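# Place the carton on the raised block

## Task

Set the carton down on top of the raised block so that no part of it sticks out past the block's edges. It must stay there on its own, without the robot supporting it. Afterwards, switch off the suction and pull the tool away.

## Robot and tools

Robot: one six-joint arm (a UR12e-style model) with a vacuum tool carrying four suction cups on two air channels, a and b. There is no second arm. The reference point, called the cup point, is the middle of the four cup rims when nothing touches them. The cups point along the cup point's +z axis. In the cup point's own axes the cups sit at x = -35 and +35 mm, with channel a's pair at y = -70 mm and channel b's pair at y = +70 mm. The tool reaches 148 mm out to each side along that y axis. Each cup is 36 mm across.

Frame: every pose is in the scene frame, in metres. The origin is on the table top straight under the arm's base, +z is up, and +y is to the left when facing along +x. The base itself may be slightly tilted.

execute_actions: "actions" is a list holding one item or none. An empty list changes nothing and just reports the state. An action is {"rows": [...], "steps": n}. It takes 1 to 15 rows and steps may be 1 to 15 (default 15), each step lasting 1/30 s. Each row covers one step, and the last row is reused if steps outnumber rows. A wait is {"steps": n} with n up to 300. It counts from the previous result, so your own reply time is included. The optional "pictures" flag turns camera images on or off for that result. A refused call sends nothing to the robot.

Row layout: 9 numbers, in the order x, y, z, qw, qx, qy, qz, suction_a, suction_b. x, y, z is an absolute target position for the cup point, in metres. The quaternion is an absolute target orientation, w first. Both are in the scene frame. The target may not lie more than 0.6 m from the last reported cup point along any of the cup point's axes, or the call is refused. On every step the command is clipped to within 100 mm and 16 degrees of the measured pose. Motion trails the command by about 0.17 s. If the arm cannot match both position and orientation, position wins. Repeat the intended quaternion in every row rather than copying a reported one that may have drifted. After a long action, check the reported pose and send the remainder.

Suction values run from -1 to 1. +1 means full vacuum (about 75 kPa below ambient), a smaller value asks for that fraction, and 0.01 or less switches the channel off. A channel keeps its last setting.

move: "target" is one 9-number row as above, giving an absolute pose, with the suction values applied at the start. The cup point follows a straight path there, taking the shorter rotation. The path lasts 0.5 to 10 s and stops short if it would take longer. "speed" is the path's top speed in m/s, from 0.002 to 0.5 (default 0.25), and turning is capped at twice that in rad/s. The path does not avoid obstacles, and the real motion can lag, wander or overshoot that speed, especially with the arm nearly straight.

"stop_force" is optional, from 13 to 80 N, and is usable only after the scene has run 0.2 s. The path halts when the wrist sensor reads that much extra push against the direction of travel for 2 steps in a row. The arm then backs up to its pose 2 steps earlier and holds. Pressing can briefly exceed the threshold, often doubling it, and fast moves can still fault. The push is measured along the line to the target, so it is unreliable on rotating moves. Leave it out when lifting off something you are pressing on. Contacts above the wrist sensor are not felt. The arm is stiff: aiming even slightly into a firm surface can trigger a fault.

The result adds a "move:" line. It reports done, off_target, moving, held, fault or contact, plus the distance to the target and any limits: paced means the pose was clipped, held means a check blocked some steps.

wait: "seconds" from 0 to 10. It lets the simulation run with no new command.
zoom_image: "camera" is one of cam_head_left, cam_head_right, cam_high, cam_low or cam_wrist (each 672x504). "region" is [x0, y0, x1, y1] in pixels from the top-left, at most 504 by 504. It gives a closer view of that camera's latest image. Calibration for each camera (pinhole plus radial distortion, with a world-to-camera transform) is provided and may be off by a few degrees and millimetres.
read_manual: returns licence texts only and does not move anything.
finished_scene: pass the current scene's number. Replying without any tool call also ends things.

Result lines: the cup point's pose and velocities; Joint positions from base to wrist (the elbow ranges 0.000 to 3.142 rad); and Wrist force and Wrist torque in the cup point's axes. Force readings are noisy (offset up to about 5.5 N), saturate near 100 N, and point back into the arm when pressing. Also reported are suction_measured_a and suction_measured_b, plus part_present_a and part_present_b, which switch to 1 at 0.54 and back to 0 below 0.49. "pose unreachable" and HELD mean the clearance check altered or blocked a command. "Hand target" is the pose the controller is heading for. The simulation keeps running while you compose replies.

Gripping: turn a channel on and press both of its cups flat onto a smooth face of the carton so each rim seals all round. Edges, seams or holes under a cup leak. If one cup of an active channel covers nothing, the other channel loses vacuum too. A good seal reads within 0.17 of the command (0.27 with both channels on). Under vacuum the cups compress, so the load rides up to about 12 mm nearer the tool. To release, rest the carton on the block, switch both channels to 0, then lift at least 15 mm. A cup stuck to the table pins the tool until its channel is turned off.

Avoid: pushing anything off the table (this fails the task), dropping, slamming or shoving hard. Faults trigger when a joint's load limit is hit (shoulder 290, elbow 132, wrists 47.5 N m) or when any outside force reaches 150 N. Either causes a 10 s stop during which the arm yields. Motors warn with MOTOR HOT at 70 °C and brake at 85 °C, so avoid holding loads for long. Loose objects may occasionally get a small push.

Each tool is called after "Call:" as name([rows], argument=value, ...), one row to a line, values as JSON.

## Session

Call:
execute_actions(actions=[])

Scene clock: 0.00 s of 5300.00 s.
end_effector_position=(+0.6297, +0.0175, +0.5358) suction_measured_a=0.00 part_present_a=0 suction_measured_b=0.00 part_present_b=0 end_effector_quat_wxyz=(+0.001, +0.697, +0.717, -0.000) end_effector_velocity=(-0.000, +0.000, -0.001) end_effector_angular_velocity=(+0.001, +0.001, -0.000)
Joint positions: [-0.281 -1.702  1.855 -1.726 -1.571 -1.853]
Joint velocities: [0.    0.    0.001 0.    0.001 0.   ]
Wrist force (N, on the end effector, along its own x y z axes, offset not removed): no reading
Wrist torque (N m, same axes, about the end effector's origin, offset not removed): no reading
Hand target: +0.630, +0.017, +0.536; +0.001, +0.697, +0.717, -0.000

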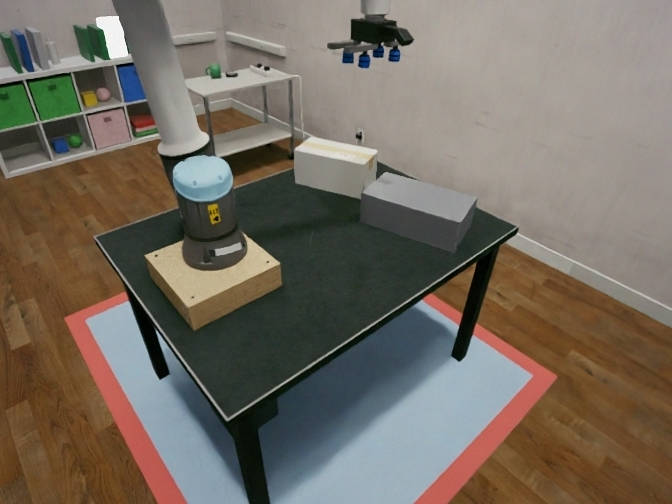

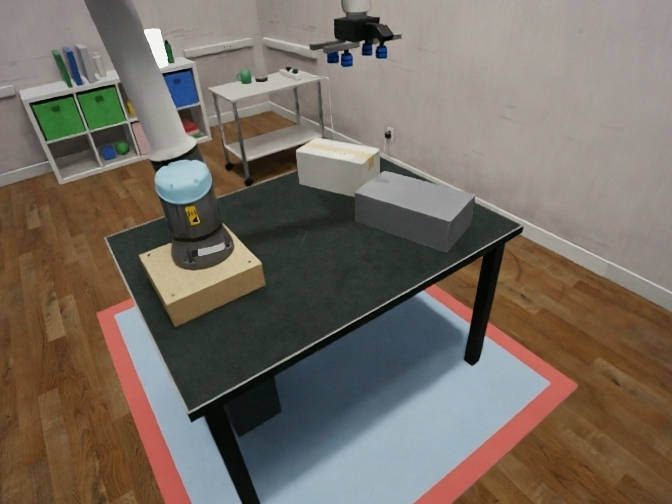

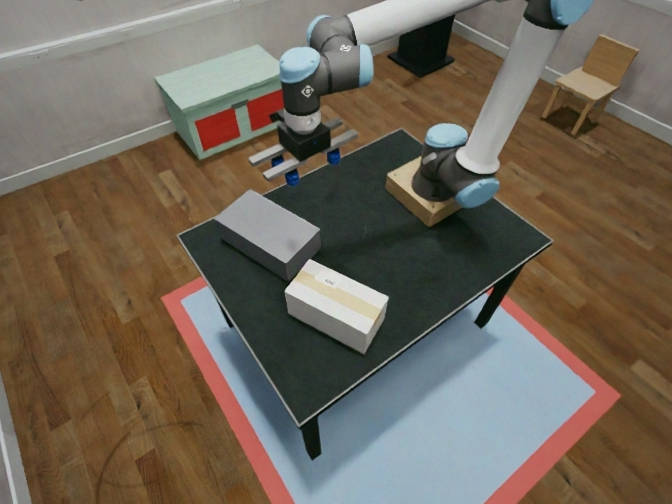

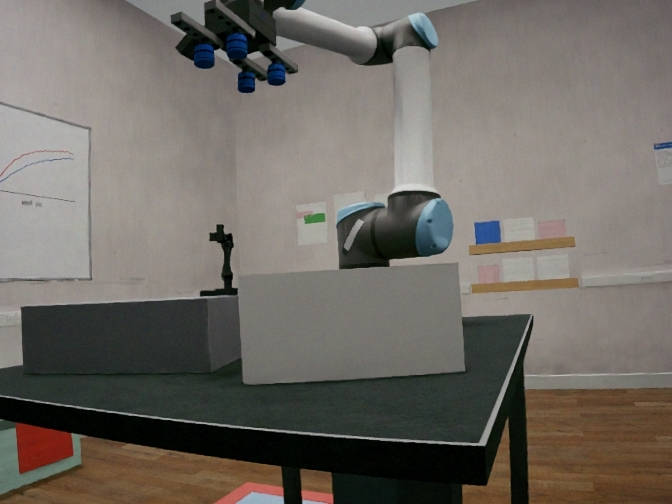

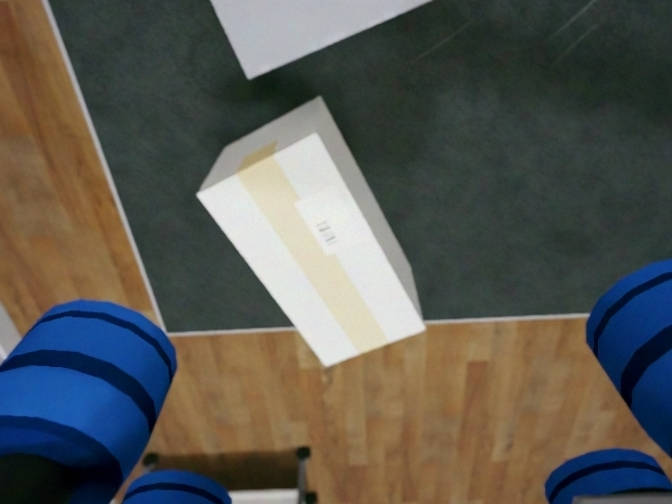

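Call:
zoom_image(camera="cam_high", region=[190, 170, 410, 370])

Call:
zoom_image(camera="cam_head_left", region=[270, 120, 490, 270])

Region (190, 170, 410, 370) of cam_high's 672x504 image, scaled by 2.291, with more detail than that image has; it fills the top 458 rows of this view, and the rest is white.

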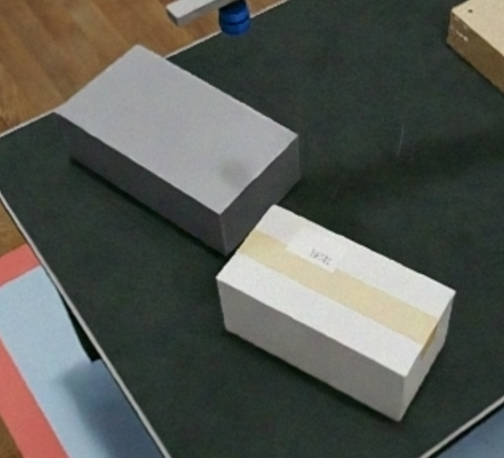

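Region (270, 120, 490, 270) of cam_head_left's 672x504 image, scaled by 2.291, with more detail than that image has; it fills the top 344 rows of this view, and the rest is white.

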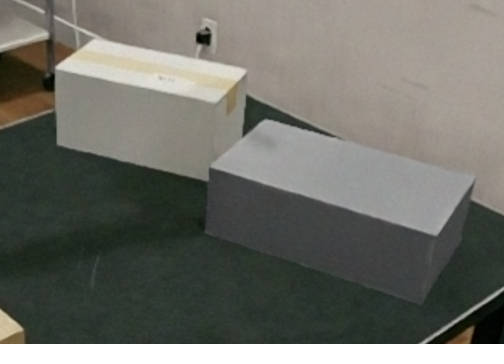

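Call:
move(target=[0.674, 0.232, 0.26, 0, 0.9796, 0.2011, 0, 0, 0], speed=0.3)

Scene clock: 50.63 s of 5300.00 s.
end_effector_position=(+0.6743, +0.2320, +0.2601) suction_measured_a=0.00 part_present_a=0 suction_measured_b=0.00 part_present_b=0 end_effector_quat_wxyz=(-0.000, +0.979, +0.202, +0.000) end_effector_velocity=(+0.001, +0.001, -0.002) end_effector_angular_velocity=(-0.001, -0.000, -0.010)
Joint positions: [ 0.056 -1.368  2.039 -2.242 -1.57  -0.322]
Joint velocities: [ 0.002  0.004 -0.    -0.004 -0.001  0.012]
Wrist force (N, on the end effector, along its own x y z axes, offset not removed): [0.9 4.6 -1.7]
Wrist torque (N m, same axes, about the end effector's origin, offset not removed): [0.77 0.00 0.21]
Hand target: +0.674, +0.232, +0.260; -0.000, +0.980, +0.201, +0.000
Off the commanded pose: 0.000 m, 0 deg.
After step 90, 45.03 s passed at rest.
move: done
camera_calibration (this result's frames):
cam_wrist: T_world_to_cam=[[-0.293496, 0.955427, 0.0319359, -0.0241949], [0.793484, 0.224845, 0.565533, -0.689713], [0.533145, 0.191322, -0.824107, -0.0553008], [0, 0, 0, 1]] pos_world=[0.569659, 0.188776, 0.345255]

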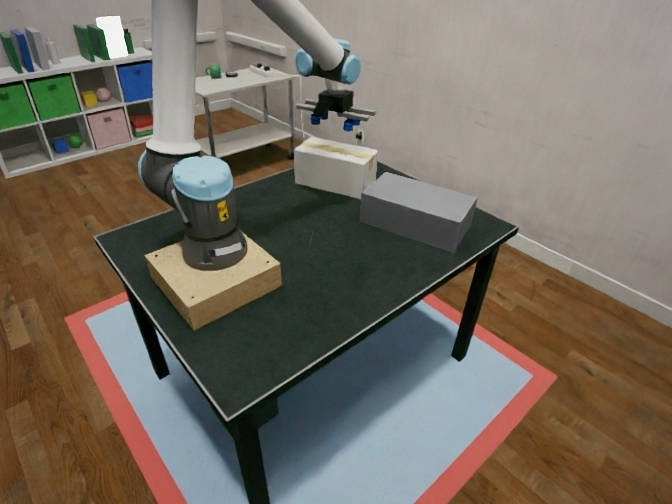

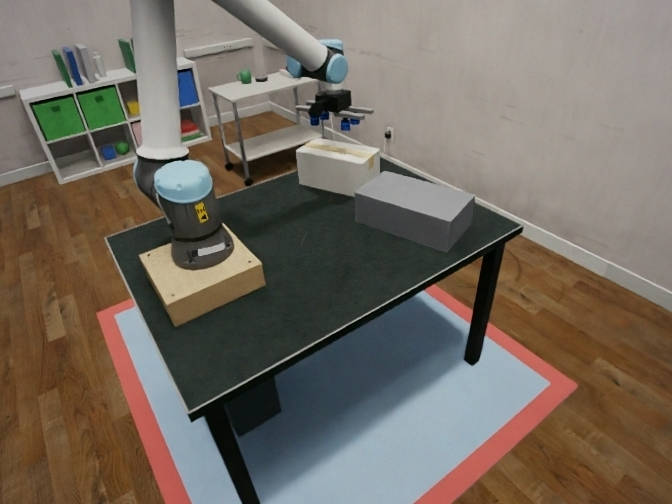

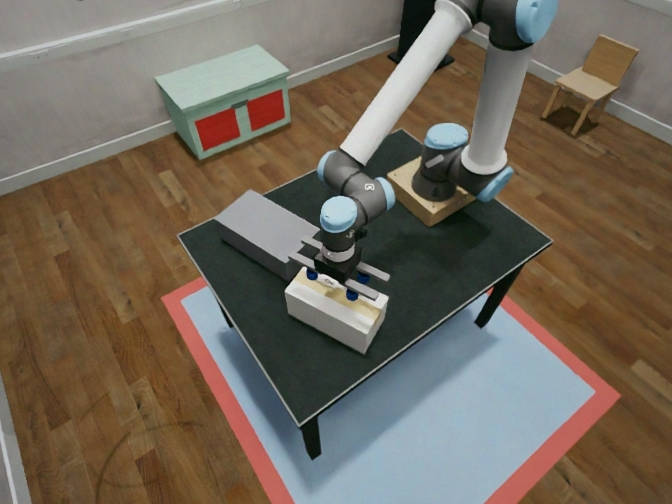

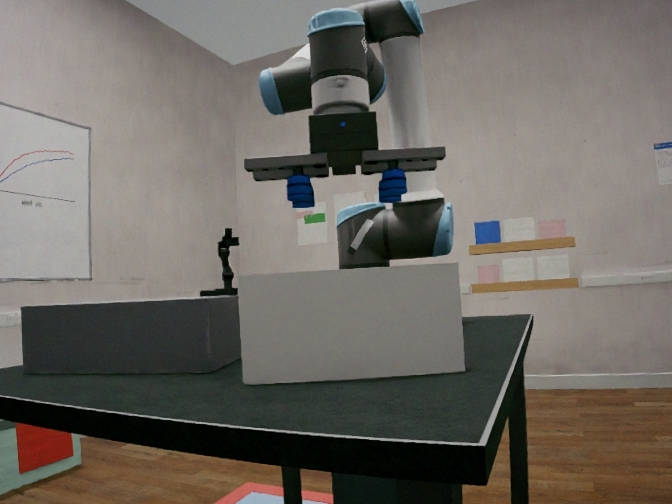

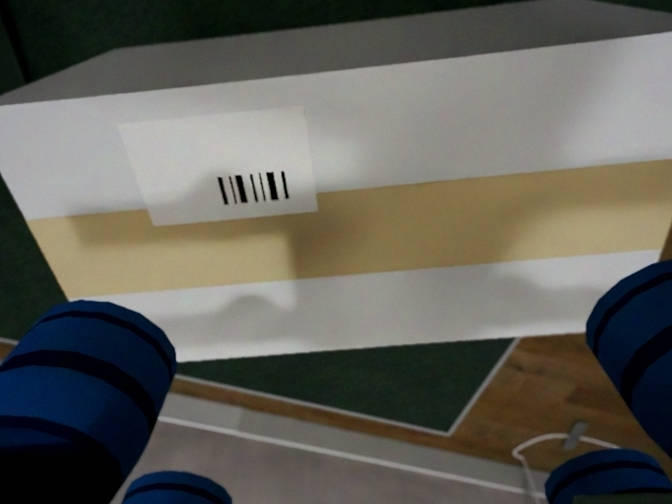

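Call:
move(target=[0.681, 0.237, 0.175, 0, 0.9805, 0.1965, 0, 0, 0], speed=0.15)

Call:
move(target=[0.681, 0.237, 0.125, 0, 0.9805, 0.1965, 0, 1, 1], speed=0.01, stop_force=15)

Scene clock: 76.40 s of 5300.00 s.
end_effector_position=(+0.6810, +0.2370, +0.1752) suction_measured_a=0.00 part_present_a=0 suction_measured_b=0.00 part_present_b=0 end_effector_quat_wxyz=(-0.000, +0.981, +0.197, +0.000) end_effector_velocity=(+0.000, +0.000, -0.002) end_effector_angular_velocity=(-0.000, -0.000, +0.001)
Joint positions: [ 0.063 -1.25   2.079 -2.4   -1.57  -0.305]
Joint velocities: [ 0.001  0.003  0.001 -0.004 -0.     0.   ]
Wrist force (N, on the end effector, along its own x y z axes, offset not removed): [0.7 4.6 -2.8]
Wrist torque (N m, same axes, about the end effector's origin, offset not removed): [0.68 0.03 0.04]
Hand target: +0.681, +0.237, +0.175; -0.000, +0.981, +0.197, +0.000
Off the commanded pose: 0.000 m, 0 deg.
After step 90, 21.63 s passed at rest.
move: done
camera_calibration (this result's frames):
cam_wrist: T_world_to_cam=[[-0.283358, 0.958505, 0.0312497, -0.0317783], [0.795889, 0.216856, 0.565274, -0.647859], [0.535041, 0.185046, -0.824311, -0.129597], [0, 0, 0, 1]] pos_world=[0.575959, 0.194933, 0.260383]

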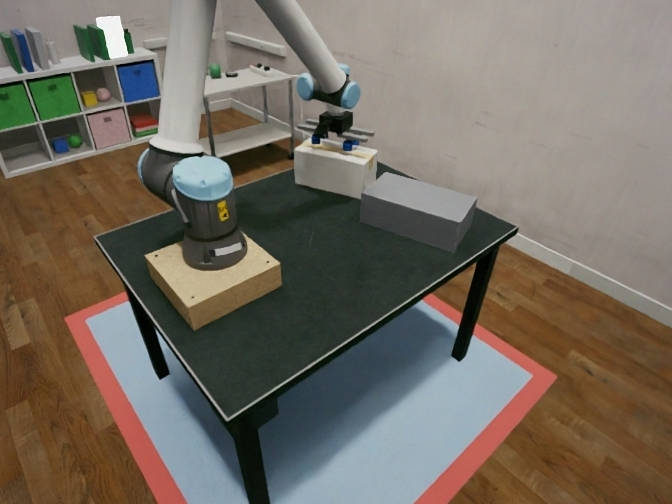

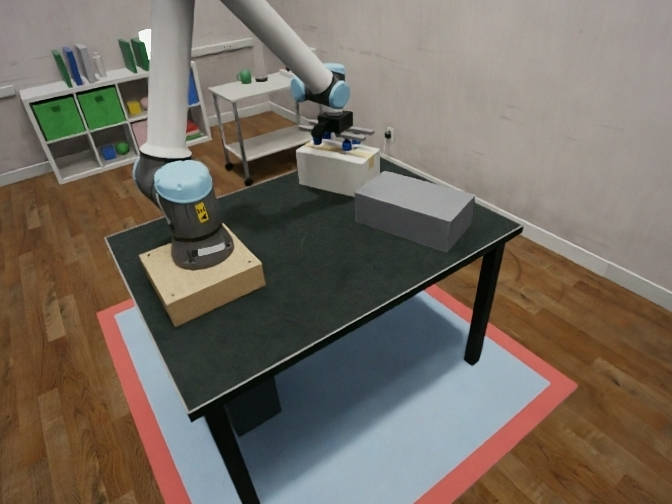

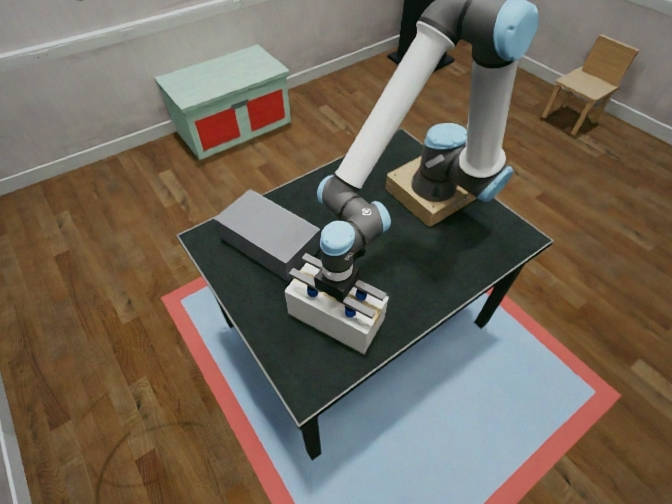

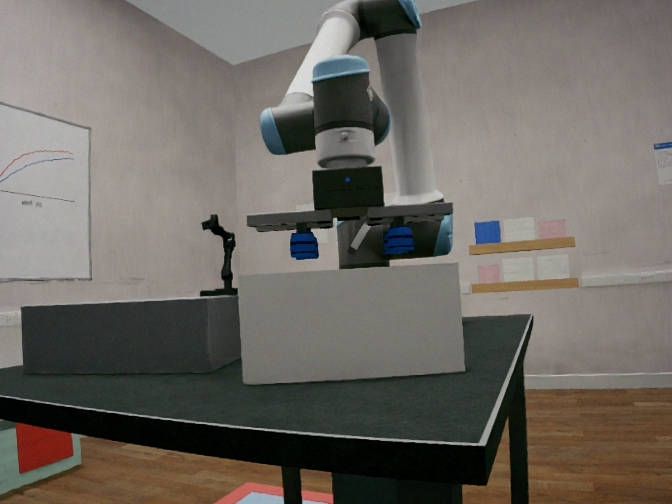

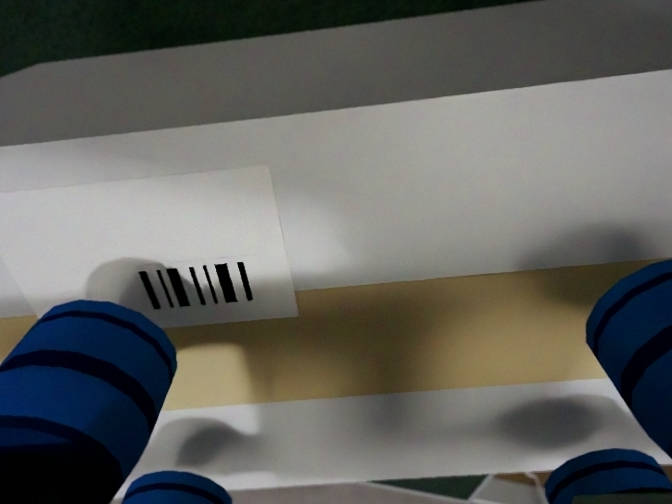

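Scene clock: 80.33 s of 5300.00 s.
end_effector_position=(+0.6813, +0.2370, +0.1398) suction_measured_a=0.78 part_present_a=1 suction_measured_b=0.78 part_present_b=1 end_effector_quat_wxyz=(+0.000, +0.981, +0.196, +0.000) end_effector_velocity=(-0.002, -0.000, +0.001) end_effector_angular_velocity=(-0.001, +0.006, -0.001)
Joint positions: [ 0.063 -1.199  2.095 -2.468 -1.57  -0.305]
Joint velocities: [-0.    -0.003  0.001  0.008  0.     0.   ]
Wrist force (N, on the end effector, along its own x y z axes, offset not removed): [5.0 6.3 -15.5]
Wrist torque (N m, same axes, about the end effector's origin, offset not removed): [-1.87 1.91 0.04]
Hand target: +0.681, +0.237, +0.140; +0.000, +0.981, +0.196, +0.000
Off the commanded pose: 0.015 m, 0 deg.
move: contact
camera_calibration (this result's frames):
cam_wrist: T_world_to_cam=[[-0.28335, 0.958513, 0.0310859, -0.0306161], [0.795516, 0.216815, 0.565814, -0.627847], [0.5356, 0.185053, -0.823947, -0.15932], [0, 0, 0, 1]] pos_world=[0.576119, 0.194955, 0.224925]

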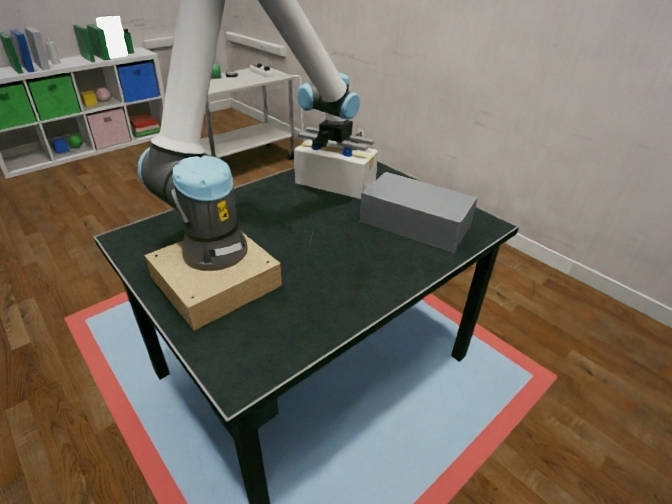

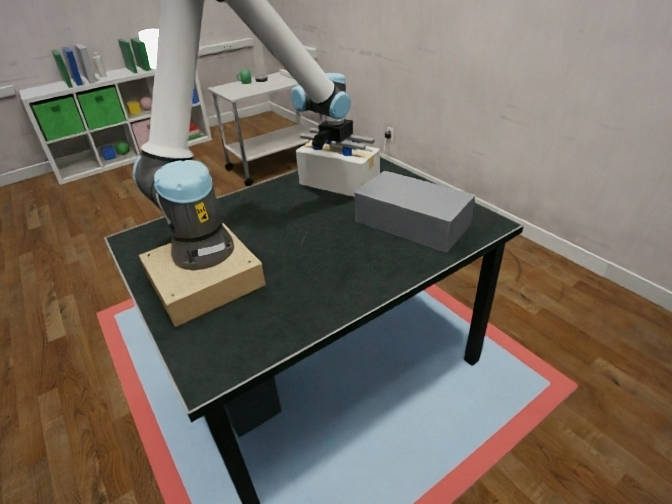

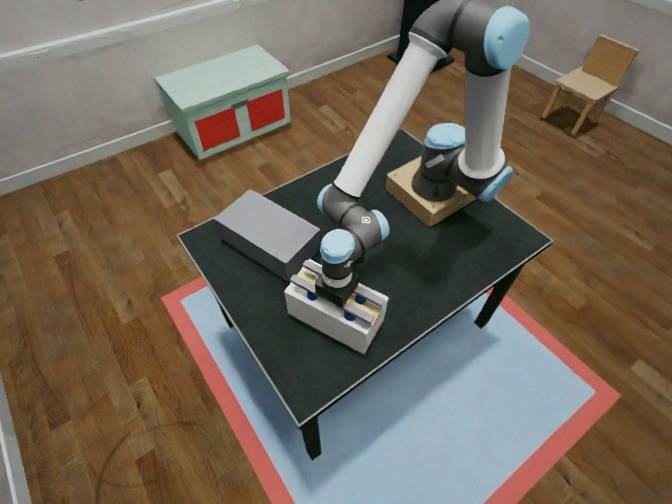

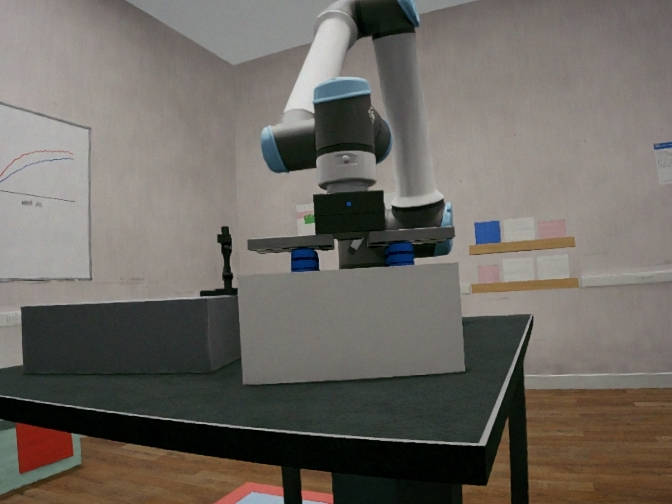

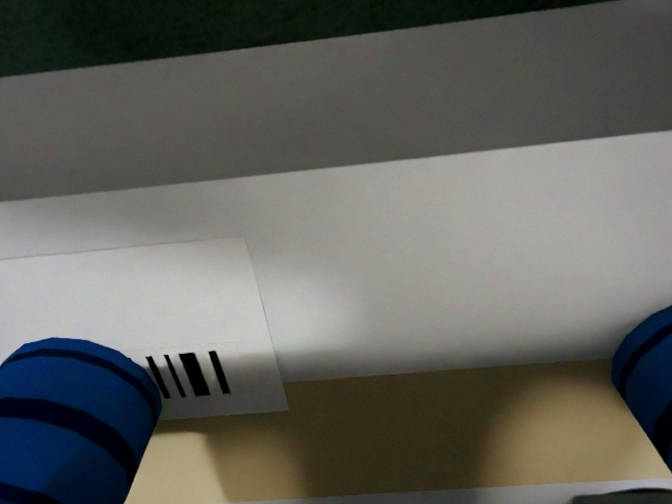

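Call:
move(target=[0.681, 0.237, 0.31, 0, 0.9805, 0.1965, 0, 1, 1], speed=0.1)

Scene clock: 84.87 s of 5300.00 s.
end_effector_position=(+0.6808, +0.2370, +0.3098) suction_measured_a=0.78 part_present_a=1 suction_measured_b=0.78 part_present_b=1 end_effector_quat_wxyz=(-0.000, +0.981, +0.197, +0.000) end_effector_velocity=(+0.001, -0.001, +0.003) end_effector_angular_velocity=(+0.002, -0.001, -0.004)
Joint positions: [ 0.063 -1.409  1.982 -2.145 -1.57  -0.305]
Joint velocities: [-0.002 -0.002 -0.004  0.005  0.002  0.002]
Wrist force (N, on the end effector, along its own x y z axes, offset not removed): [-0.4 6.7 15.1]
Wrist torque (N m, same axes, about the end effector's origin, offset not removed): [0.68 0.47 0.32]
Hand target: +0.681, +0.237, +0.310; -0.000, +0.981, +0.197, +0.000
Off the commanded pose: 0.000 m, 0 deg.
move: done
camera_calibration (this result's frames):
cam_wrist: T_world_to_cam=[[-0.283333, 0.958513, 0.031245, -0.036059], [0.795895, 0.216837, 0.565272, -0.723796], [0.535046, 0.185028, -0.824312, -0.0185082], [0, 0, 0, 1]] pos_world=[0.575751, 0.194933, 0.395012]

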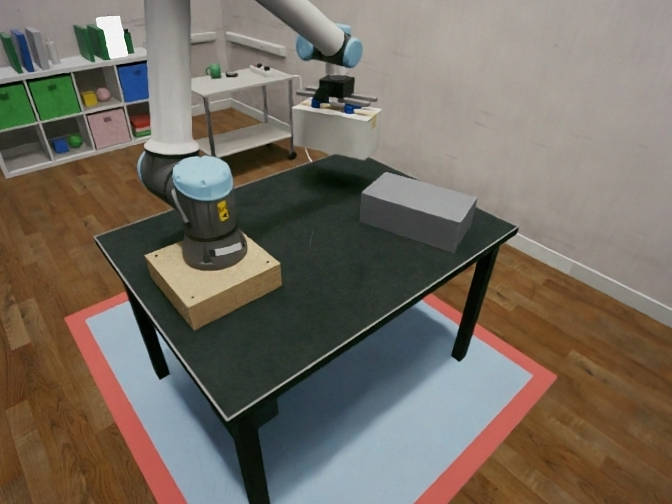

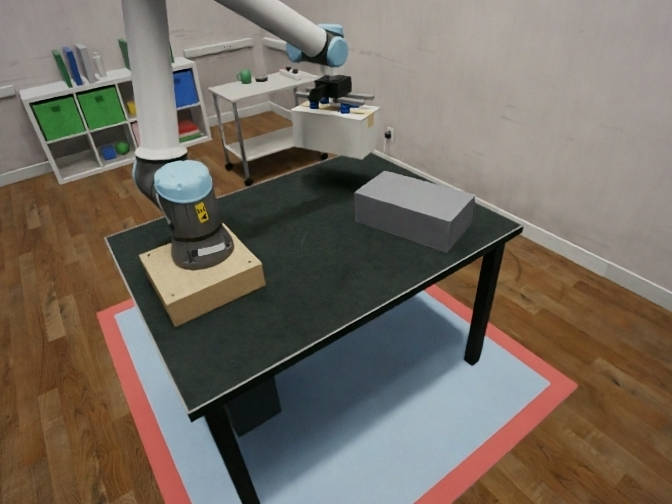

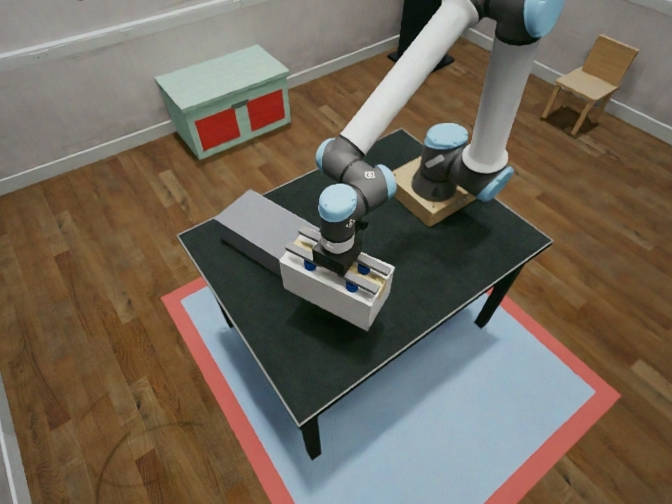

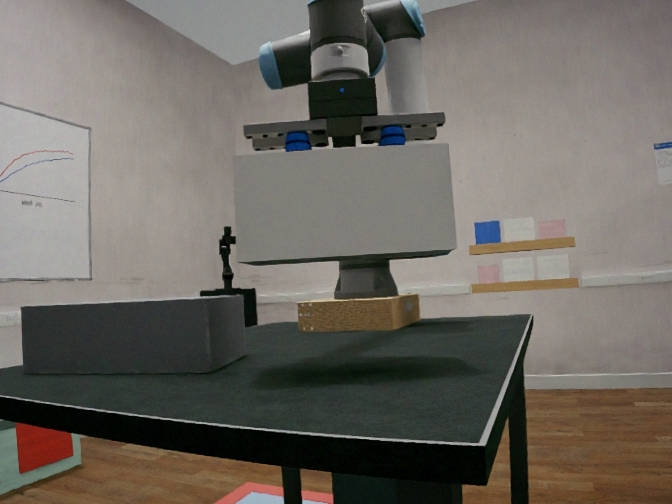

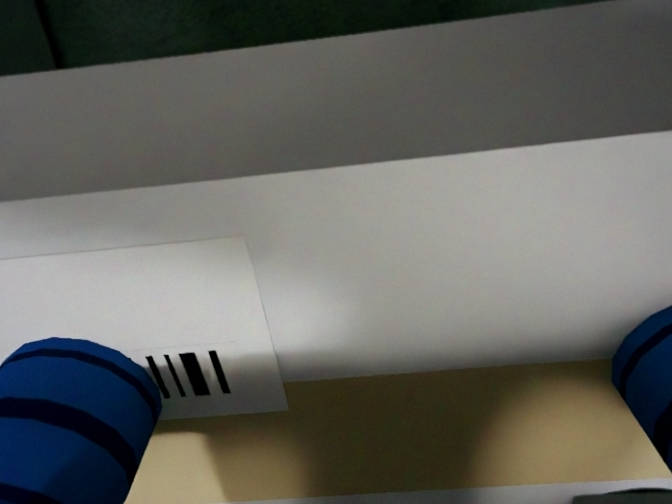

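Call:
move(target=[0.684, -0.2, 0.31, 0, 0.9891, 0.147, 0, 1, 1], speed=0.2)

Scene clock: 91.77 s of 5300.00 s.
end_effector_position=(+0.6837, -0.2002, +0.3100) suction_measured_a=0.78 part_present_a=1 suction_measured_b=0.78 part_present_b=1 end_effector_quat_wxyz=(+0.001, +0.989, +0.147, -0.000) end_effector_velocity=(+0.000, -0.003, +0.000) end_effector_angular_velocity=(-0.001, +0.000, -0.001)
Joint positions: [-0.56  -1.421  1.997 -2.147 -1.571 -0.827]
Joint velocities: [-0.003  0.001 -0.002  0.001 -0.001 -0.003]
Wrist force (N, on the end effector, along its own x y z axes, offset not removed): [-0.8 4.3 17.2]
Wrist torque (N m, same axes, about the end effector's origin, offset not removed): [0.32 0.39 0.18]
Hand target: +0.684, -0.200, +0.310; +0.001, +0.989, +0.147, -0.000
Off the commanded pose: 0.000 m, 0 deg.
move: done
camera_calibration (this result's frames):
cam_wrist: T_world_to_cam=[[-0.185781, 0.982126, 0.0302358, 0.322119], [0.81393, 0.136581, 0.56468, -0.659624], [0.550458, 0.129517, -0.824756, 0.0394657], [0, 0, 0, 1]] pos_world=[0.575007, -0.231381, 0.395287]

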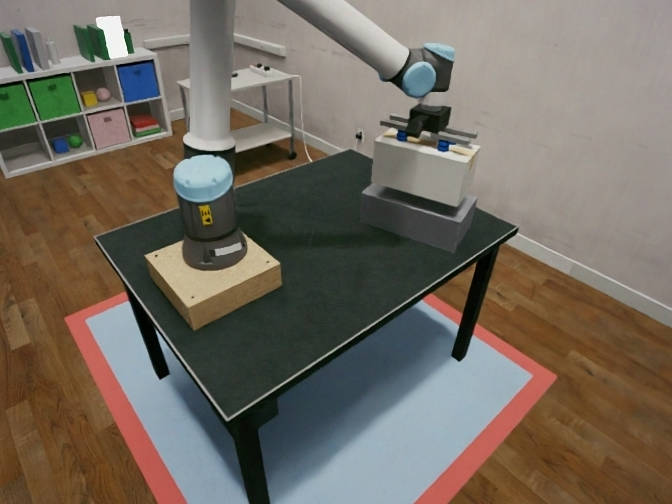

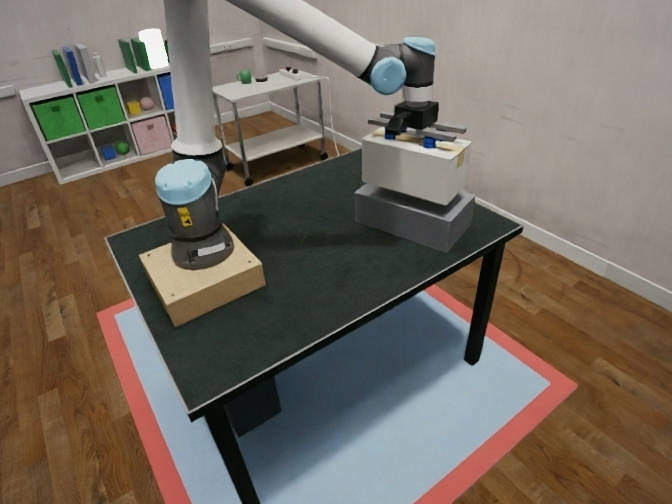

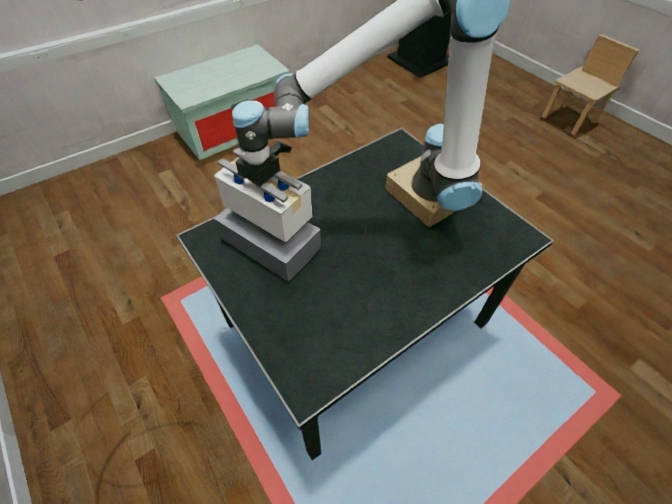

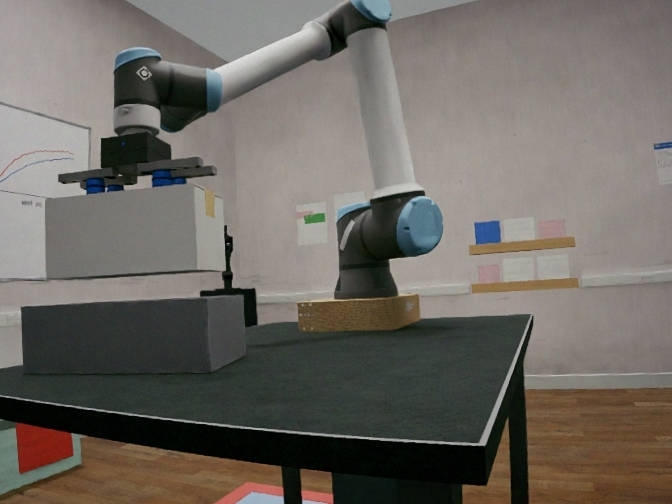

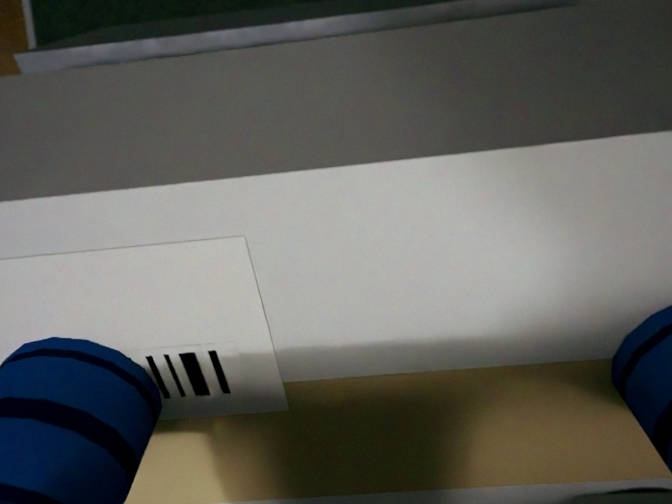

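Lower to just above the block, then check.

Call:
move(target=[0.684, -0.2, 0.27, 0, 0.9891, 0.147, 0, 1, 1], speed=0.06)

Call:
zoom_image(camera="cam_high", region=[190, 150, 350, 300])

Call:
zoom_image(camera="cam_head_left", region=[340, 120, 500, 270])

Call:
zoom_image(camera="cam_low", region=[0, 180, 280, 390])

Scene clock: 96.70 s of 5300.00 s.
end_effector_position=(+0.6840, -0.2000, +0.2702) suction_measured_a=0.78 part_present_a=1 suction_measured_b=0.78 part_present_b=1 end_effector_quat_wxyz=(+0.000, +0.989, +0.147, -0.000) end_effector_velocity=(-0.000, +0.002, -0.003) end_effector_angular_velocity=(+0.001, +0.001, +0.002)
Joint positions: [-0.56  -1.38   2.031 -2.223 -1.57  -0.827]
Joint velocities: [ 0.002  0.002  0.003 -0.004  0.001  0.   ]
Wrist force (N, on the end effector, along its own x y z axes, offset not removed): [1.1 2.2 14.5]
Wrist torque (N m, same axes, about the end effector's origin, offset not removed): [0.08 0.28 0.10]
Hand target: +0.684, -0.200, +0.270; -0.000, +0.989, +0.147, -0.000
Off the commanded pose: 0.000 m, 0 deg.
move: done
camera_calibration (this result's frames):
cam_wrist: T_world_to_cam=[[-0.185738, 0.982103, 0.031224, 0.322934], [0.813633, 0.135905, 0.565271, -0.637527], [0.550911, 0.130397, -0.824314, 0.00623246], [0, 0, 0, 1]] pos_world=[0.57526, -0.231325, 0.355429]

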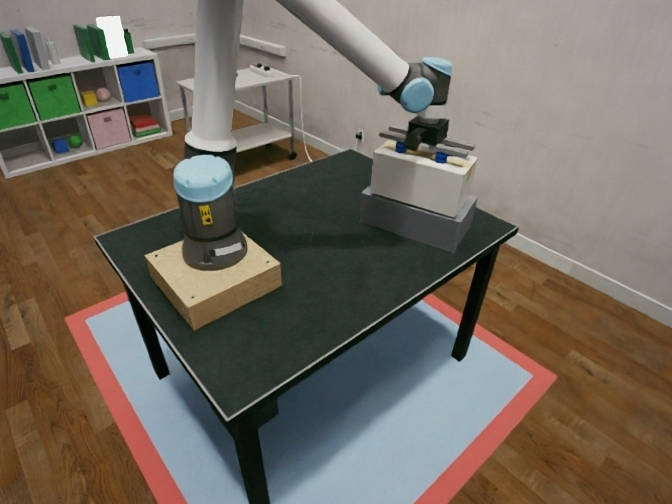

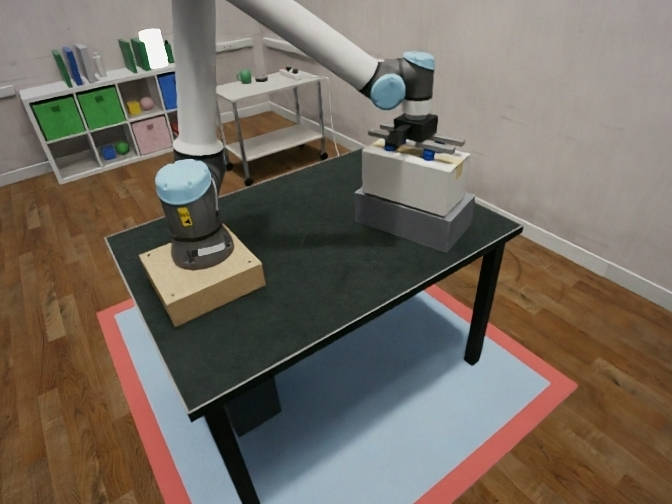

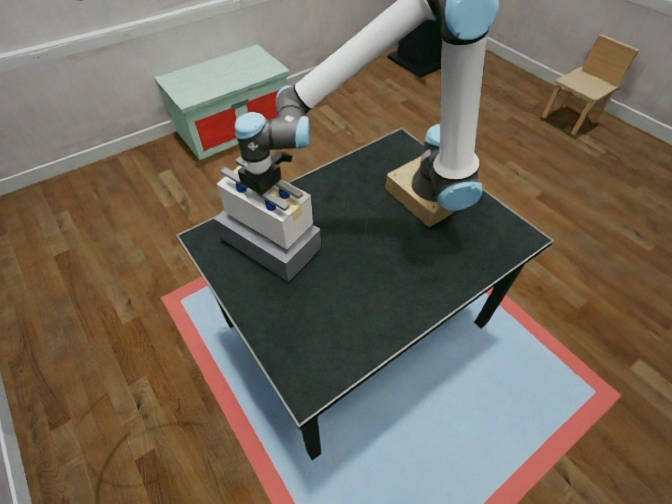

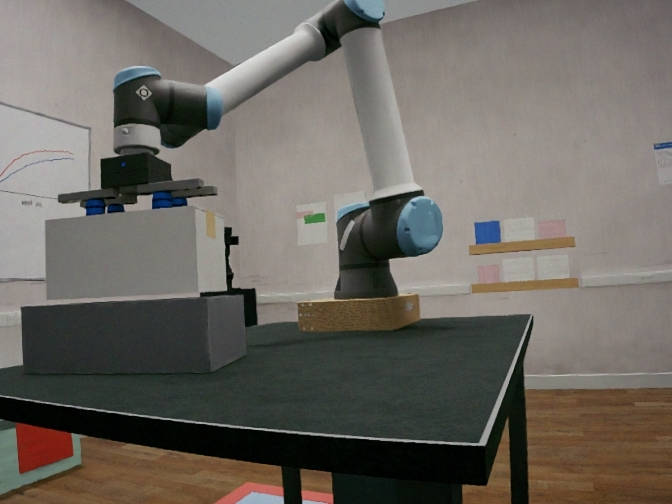

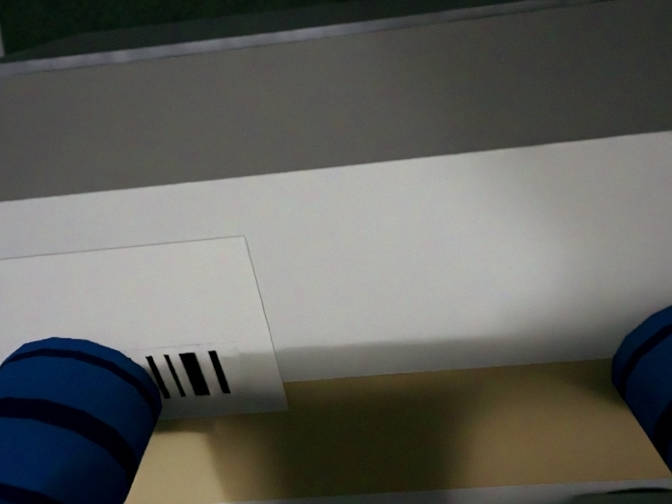

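Region (190, 150, 350, 300) of cam_high's 672x504 image, scaled by 3.150, with more detail than that image has; it fills the top 472 rows of this view, and the rest is white.

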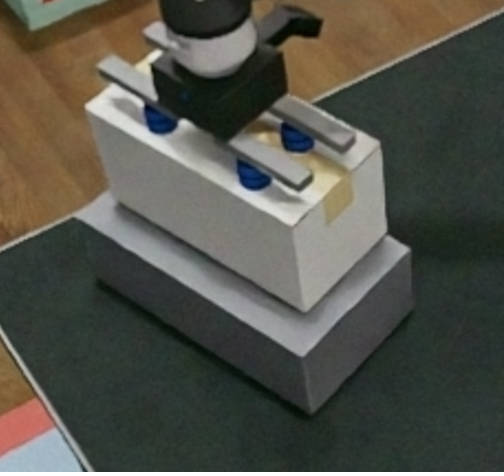

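Region (340, 120, 500, 270) of cam_head_left's 672x504 image, scaled by 3.150, with more detail than that image has; it fills the top 472 rows of this view, and the rest is white.

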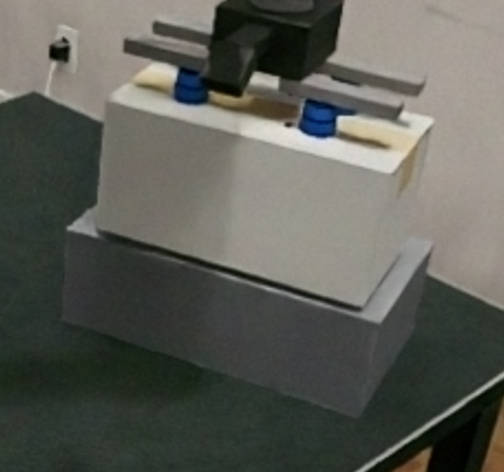

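Region (0, 180, 280, 390) of cam_low's 672x504 image, scaled by 1.800, with more detail than that image has; it fills the top 378 rows of this view, and the rest is white.

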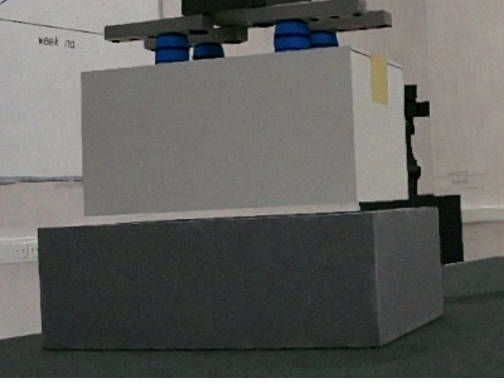

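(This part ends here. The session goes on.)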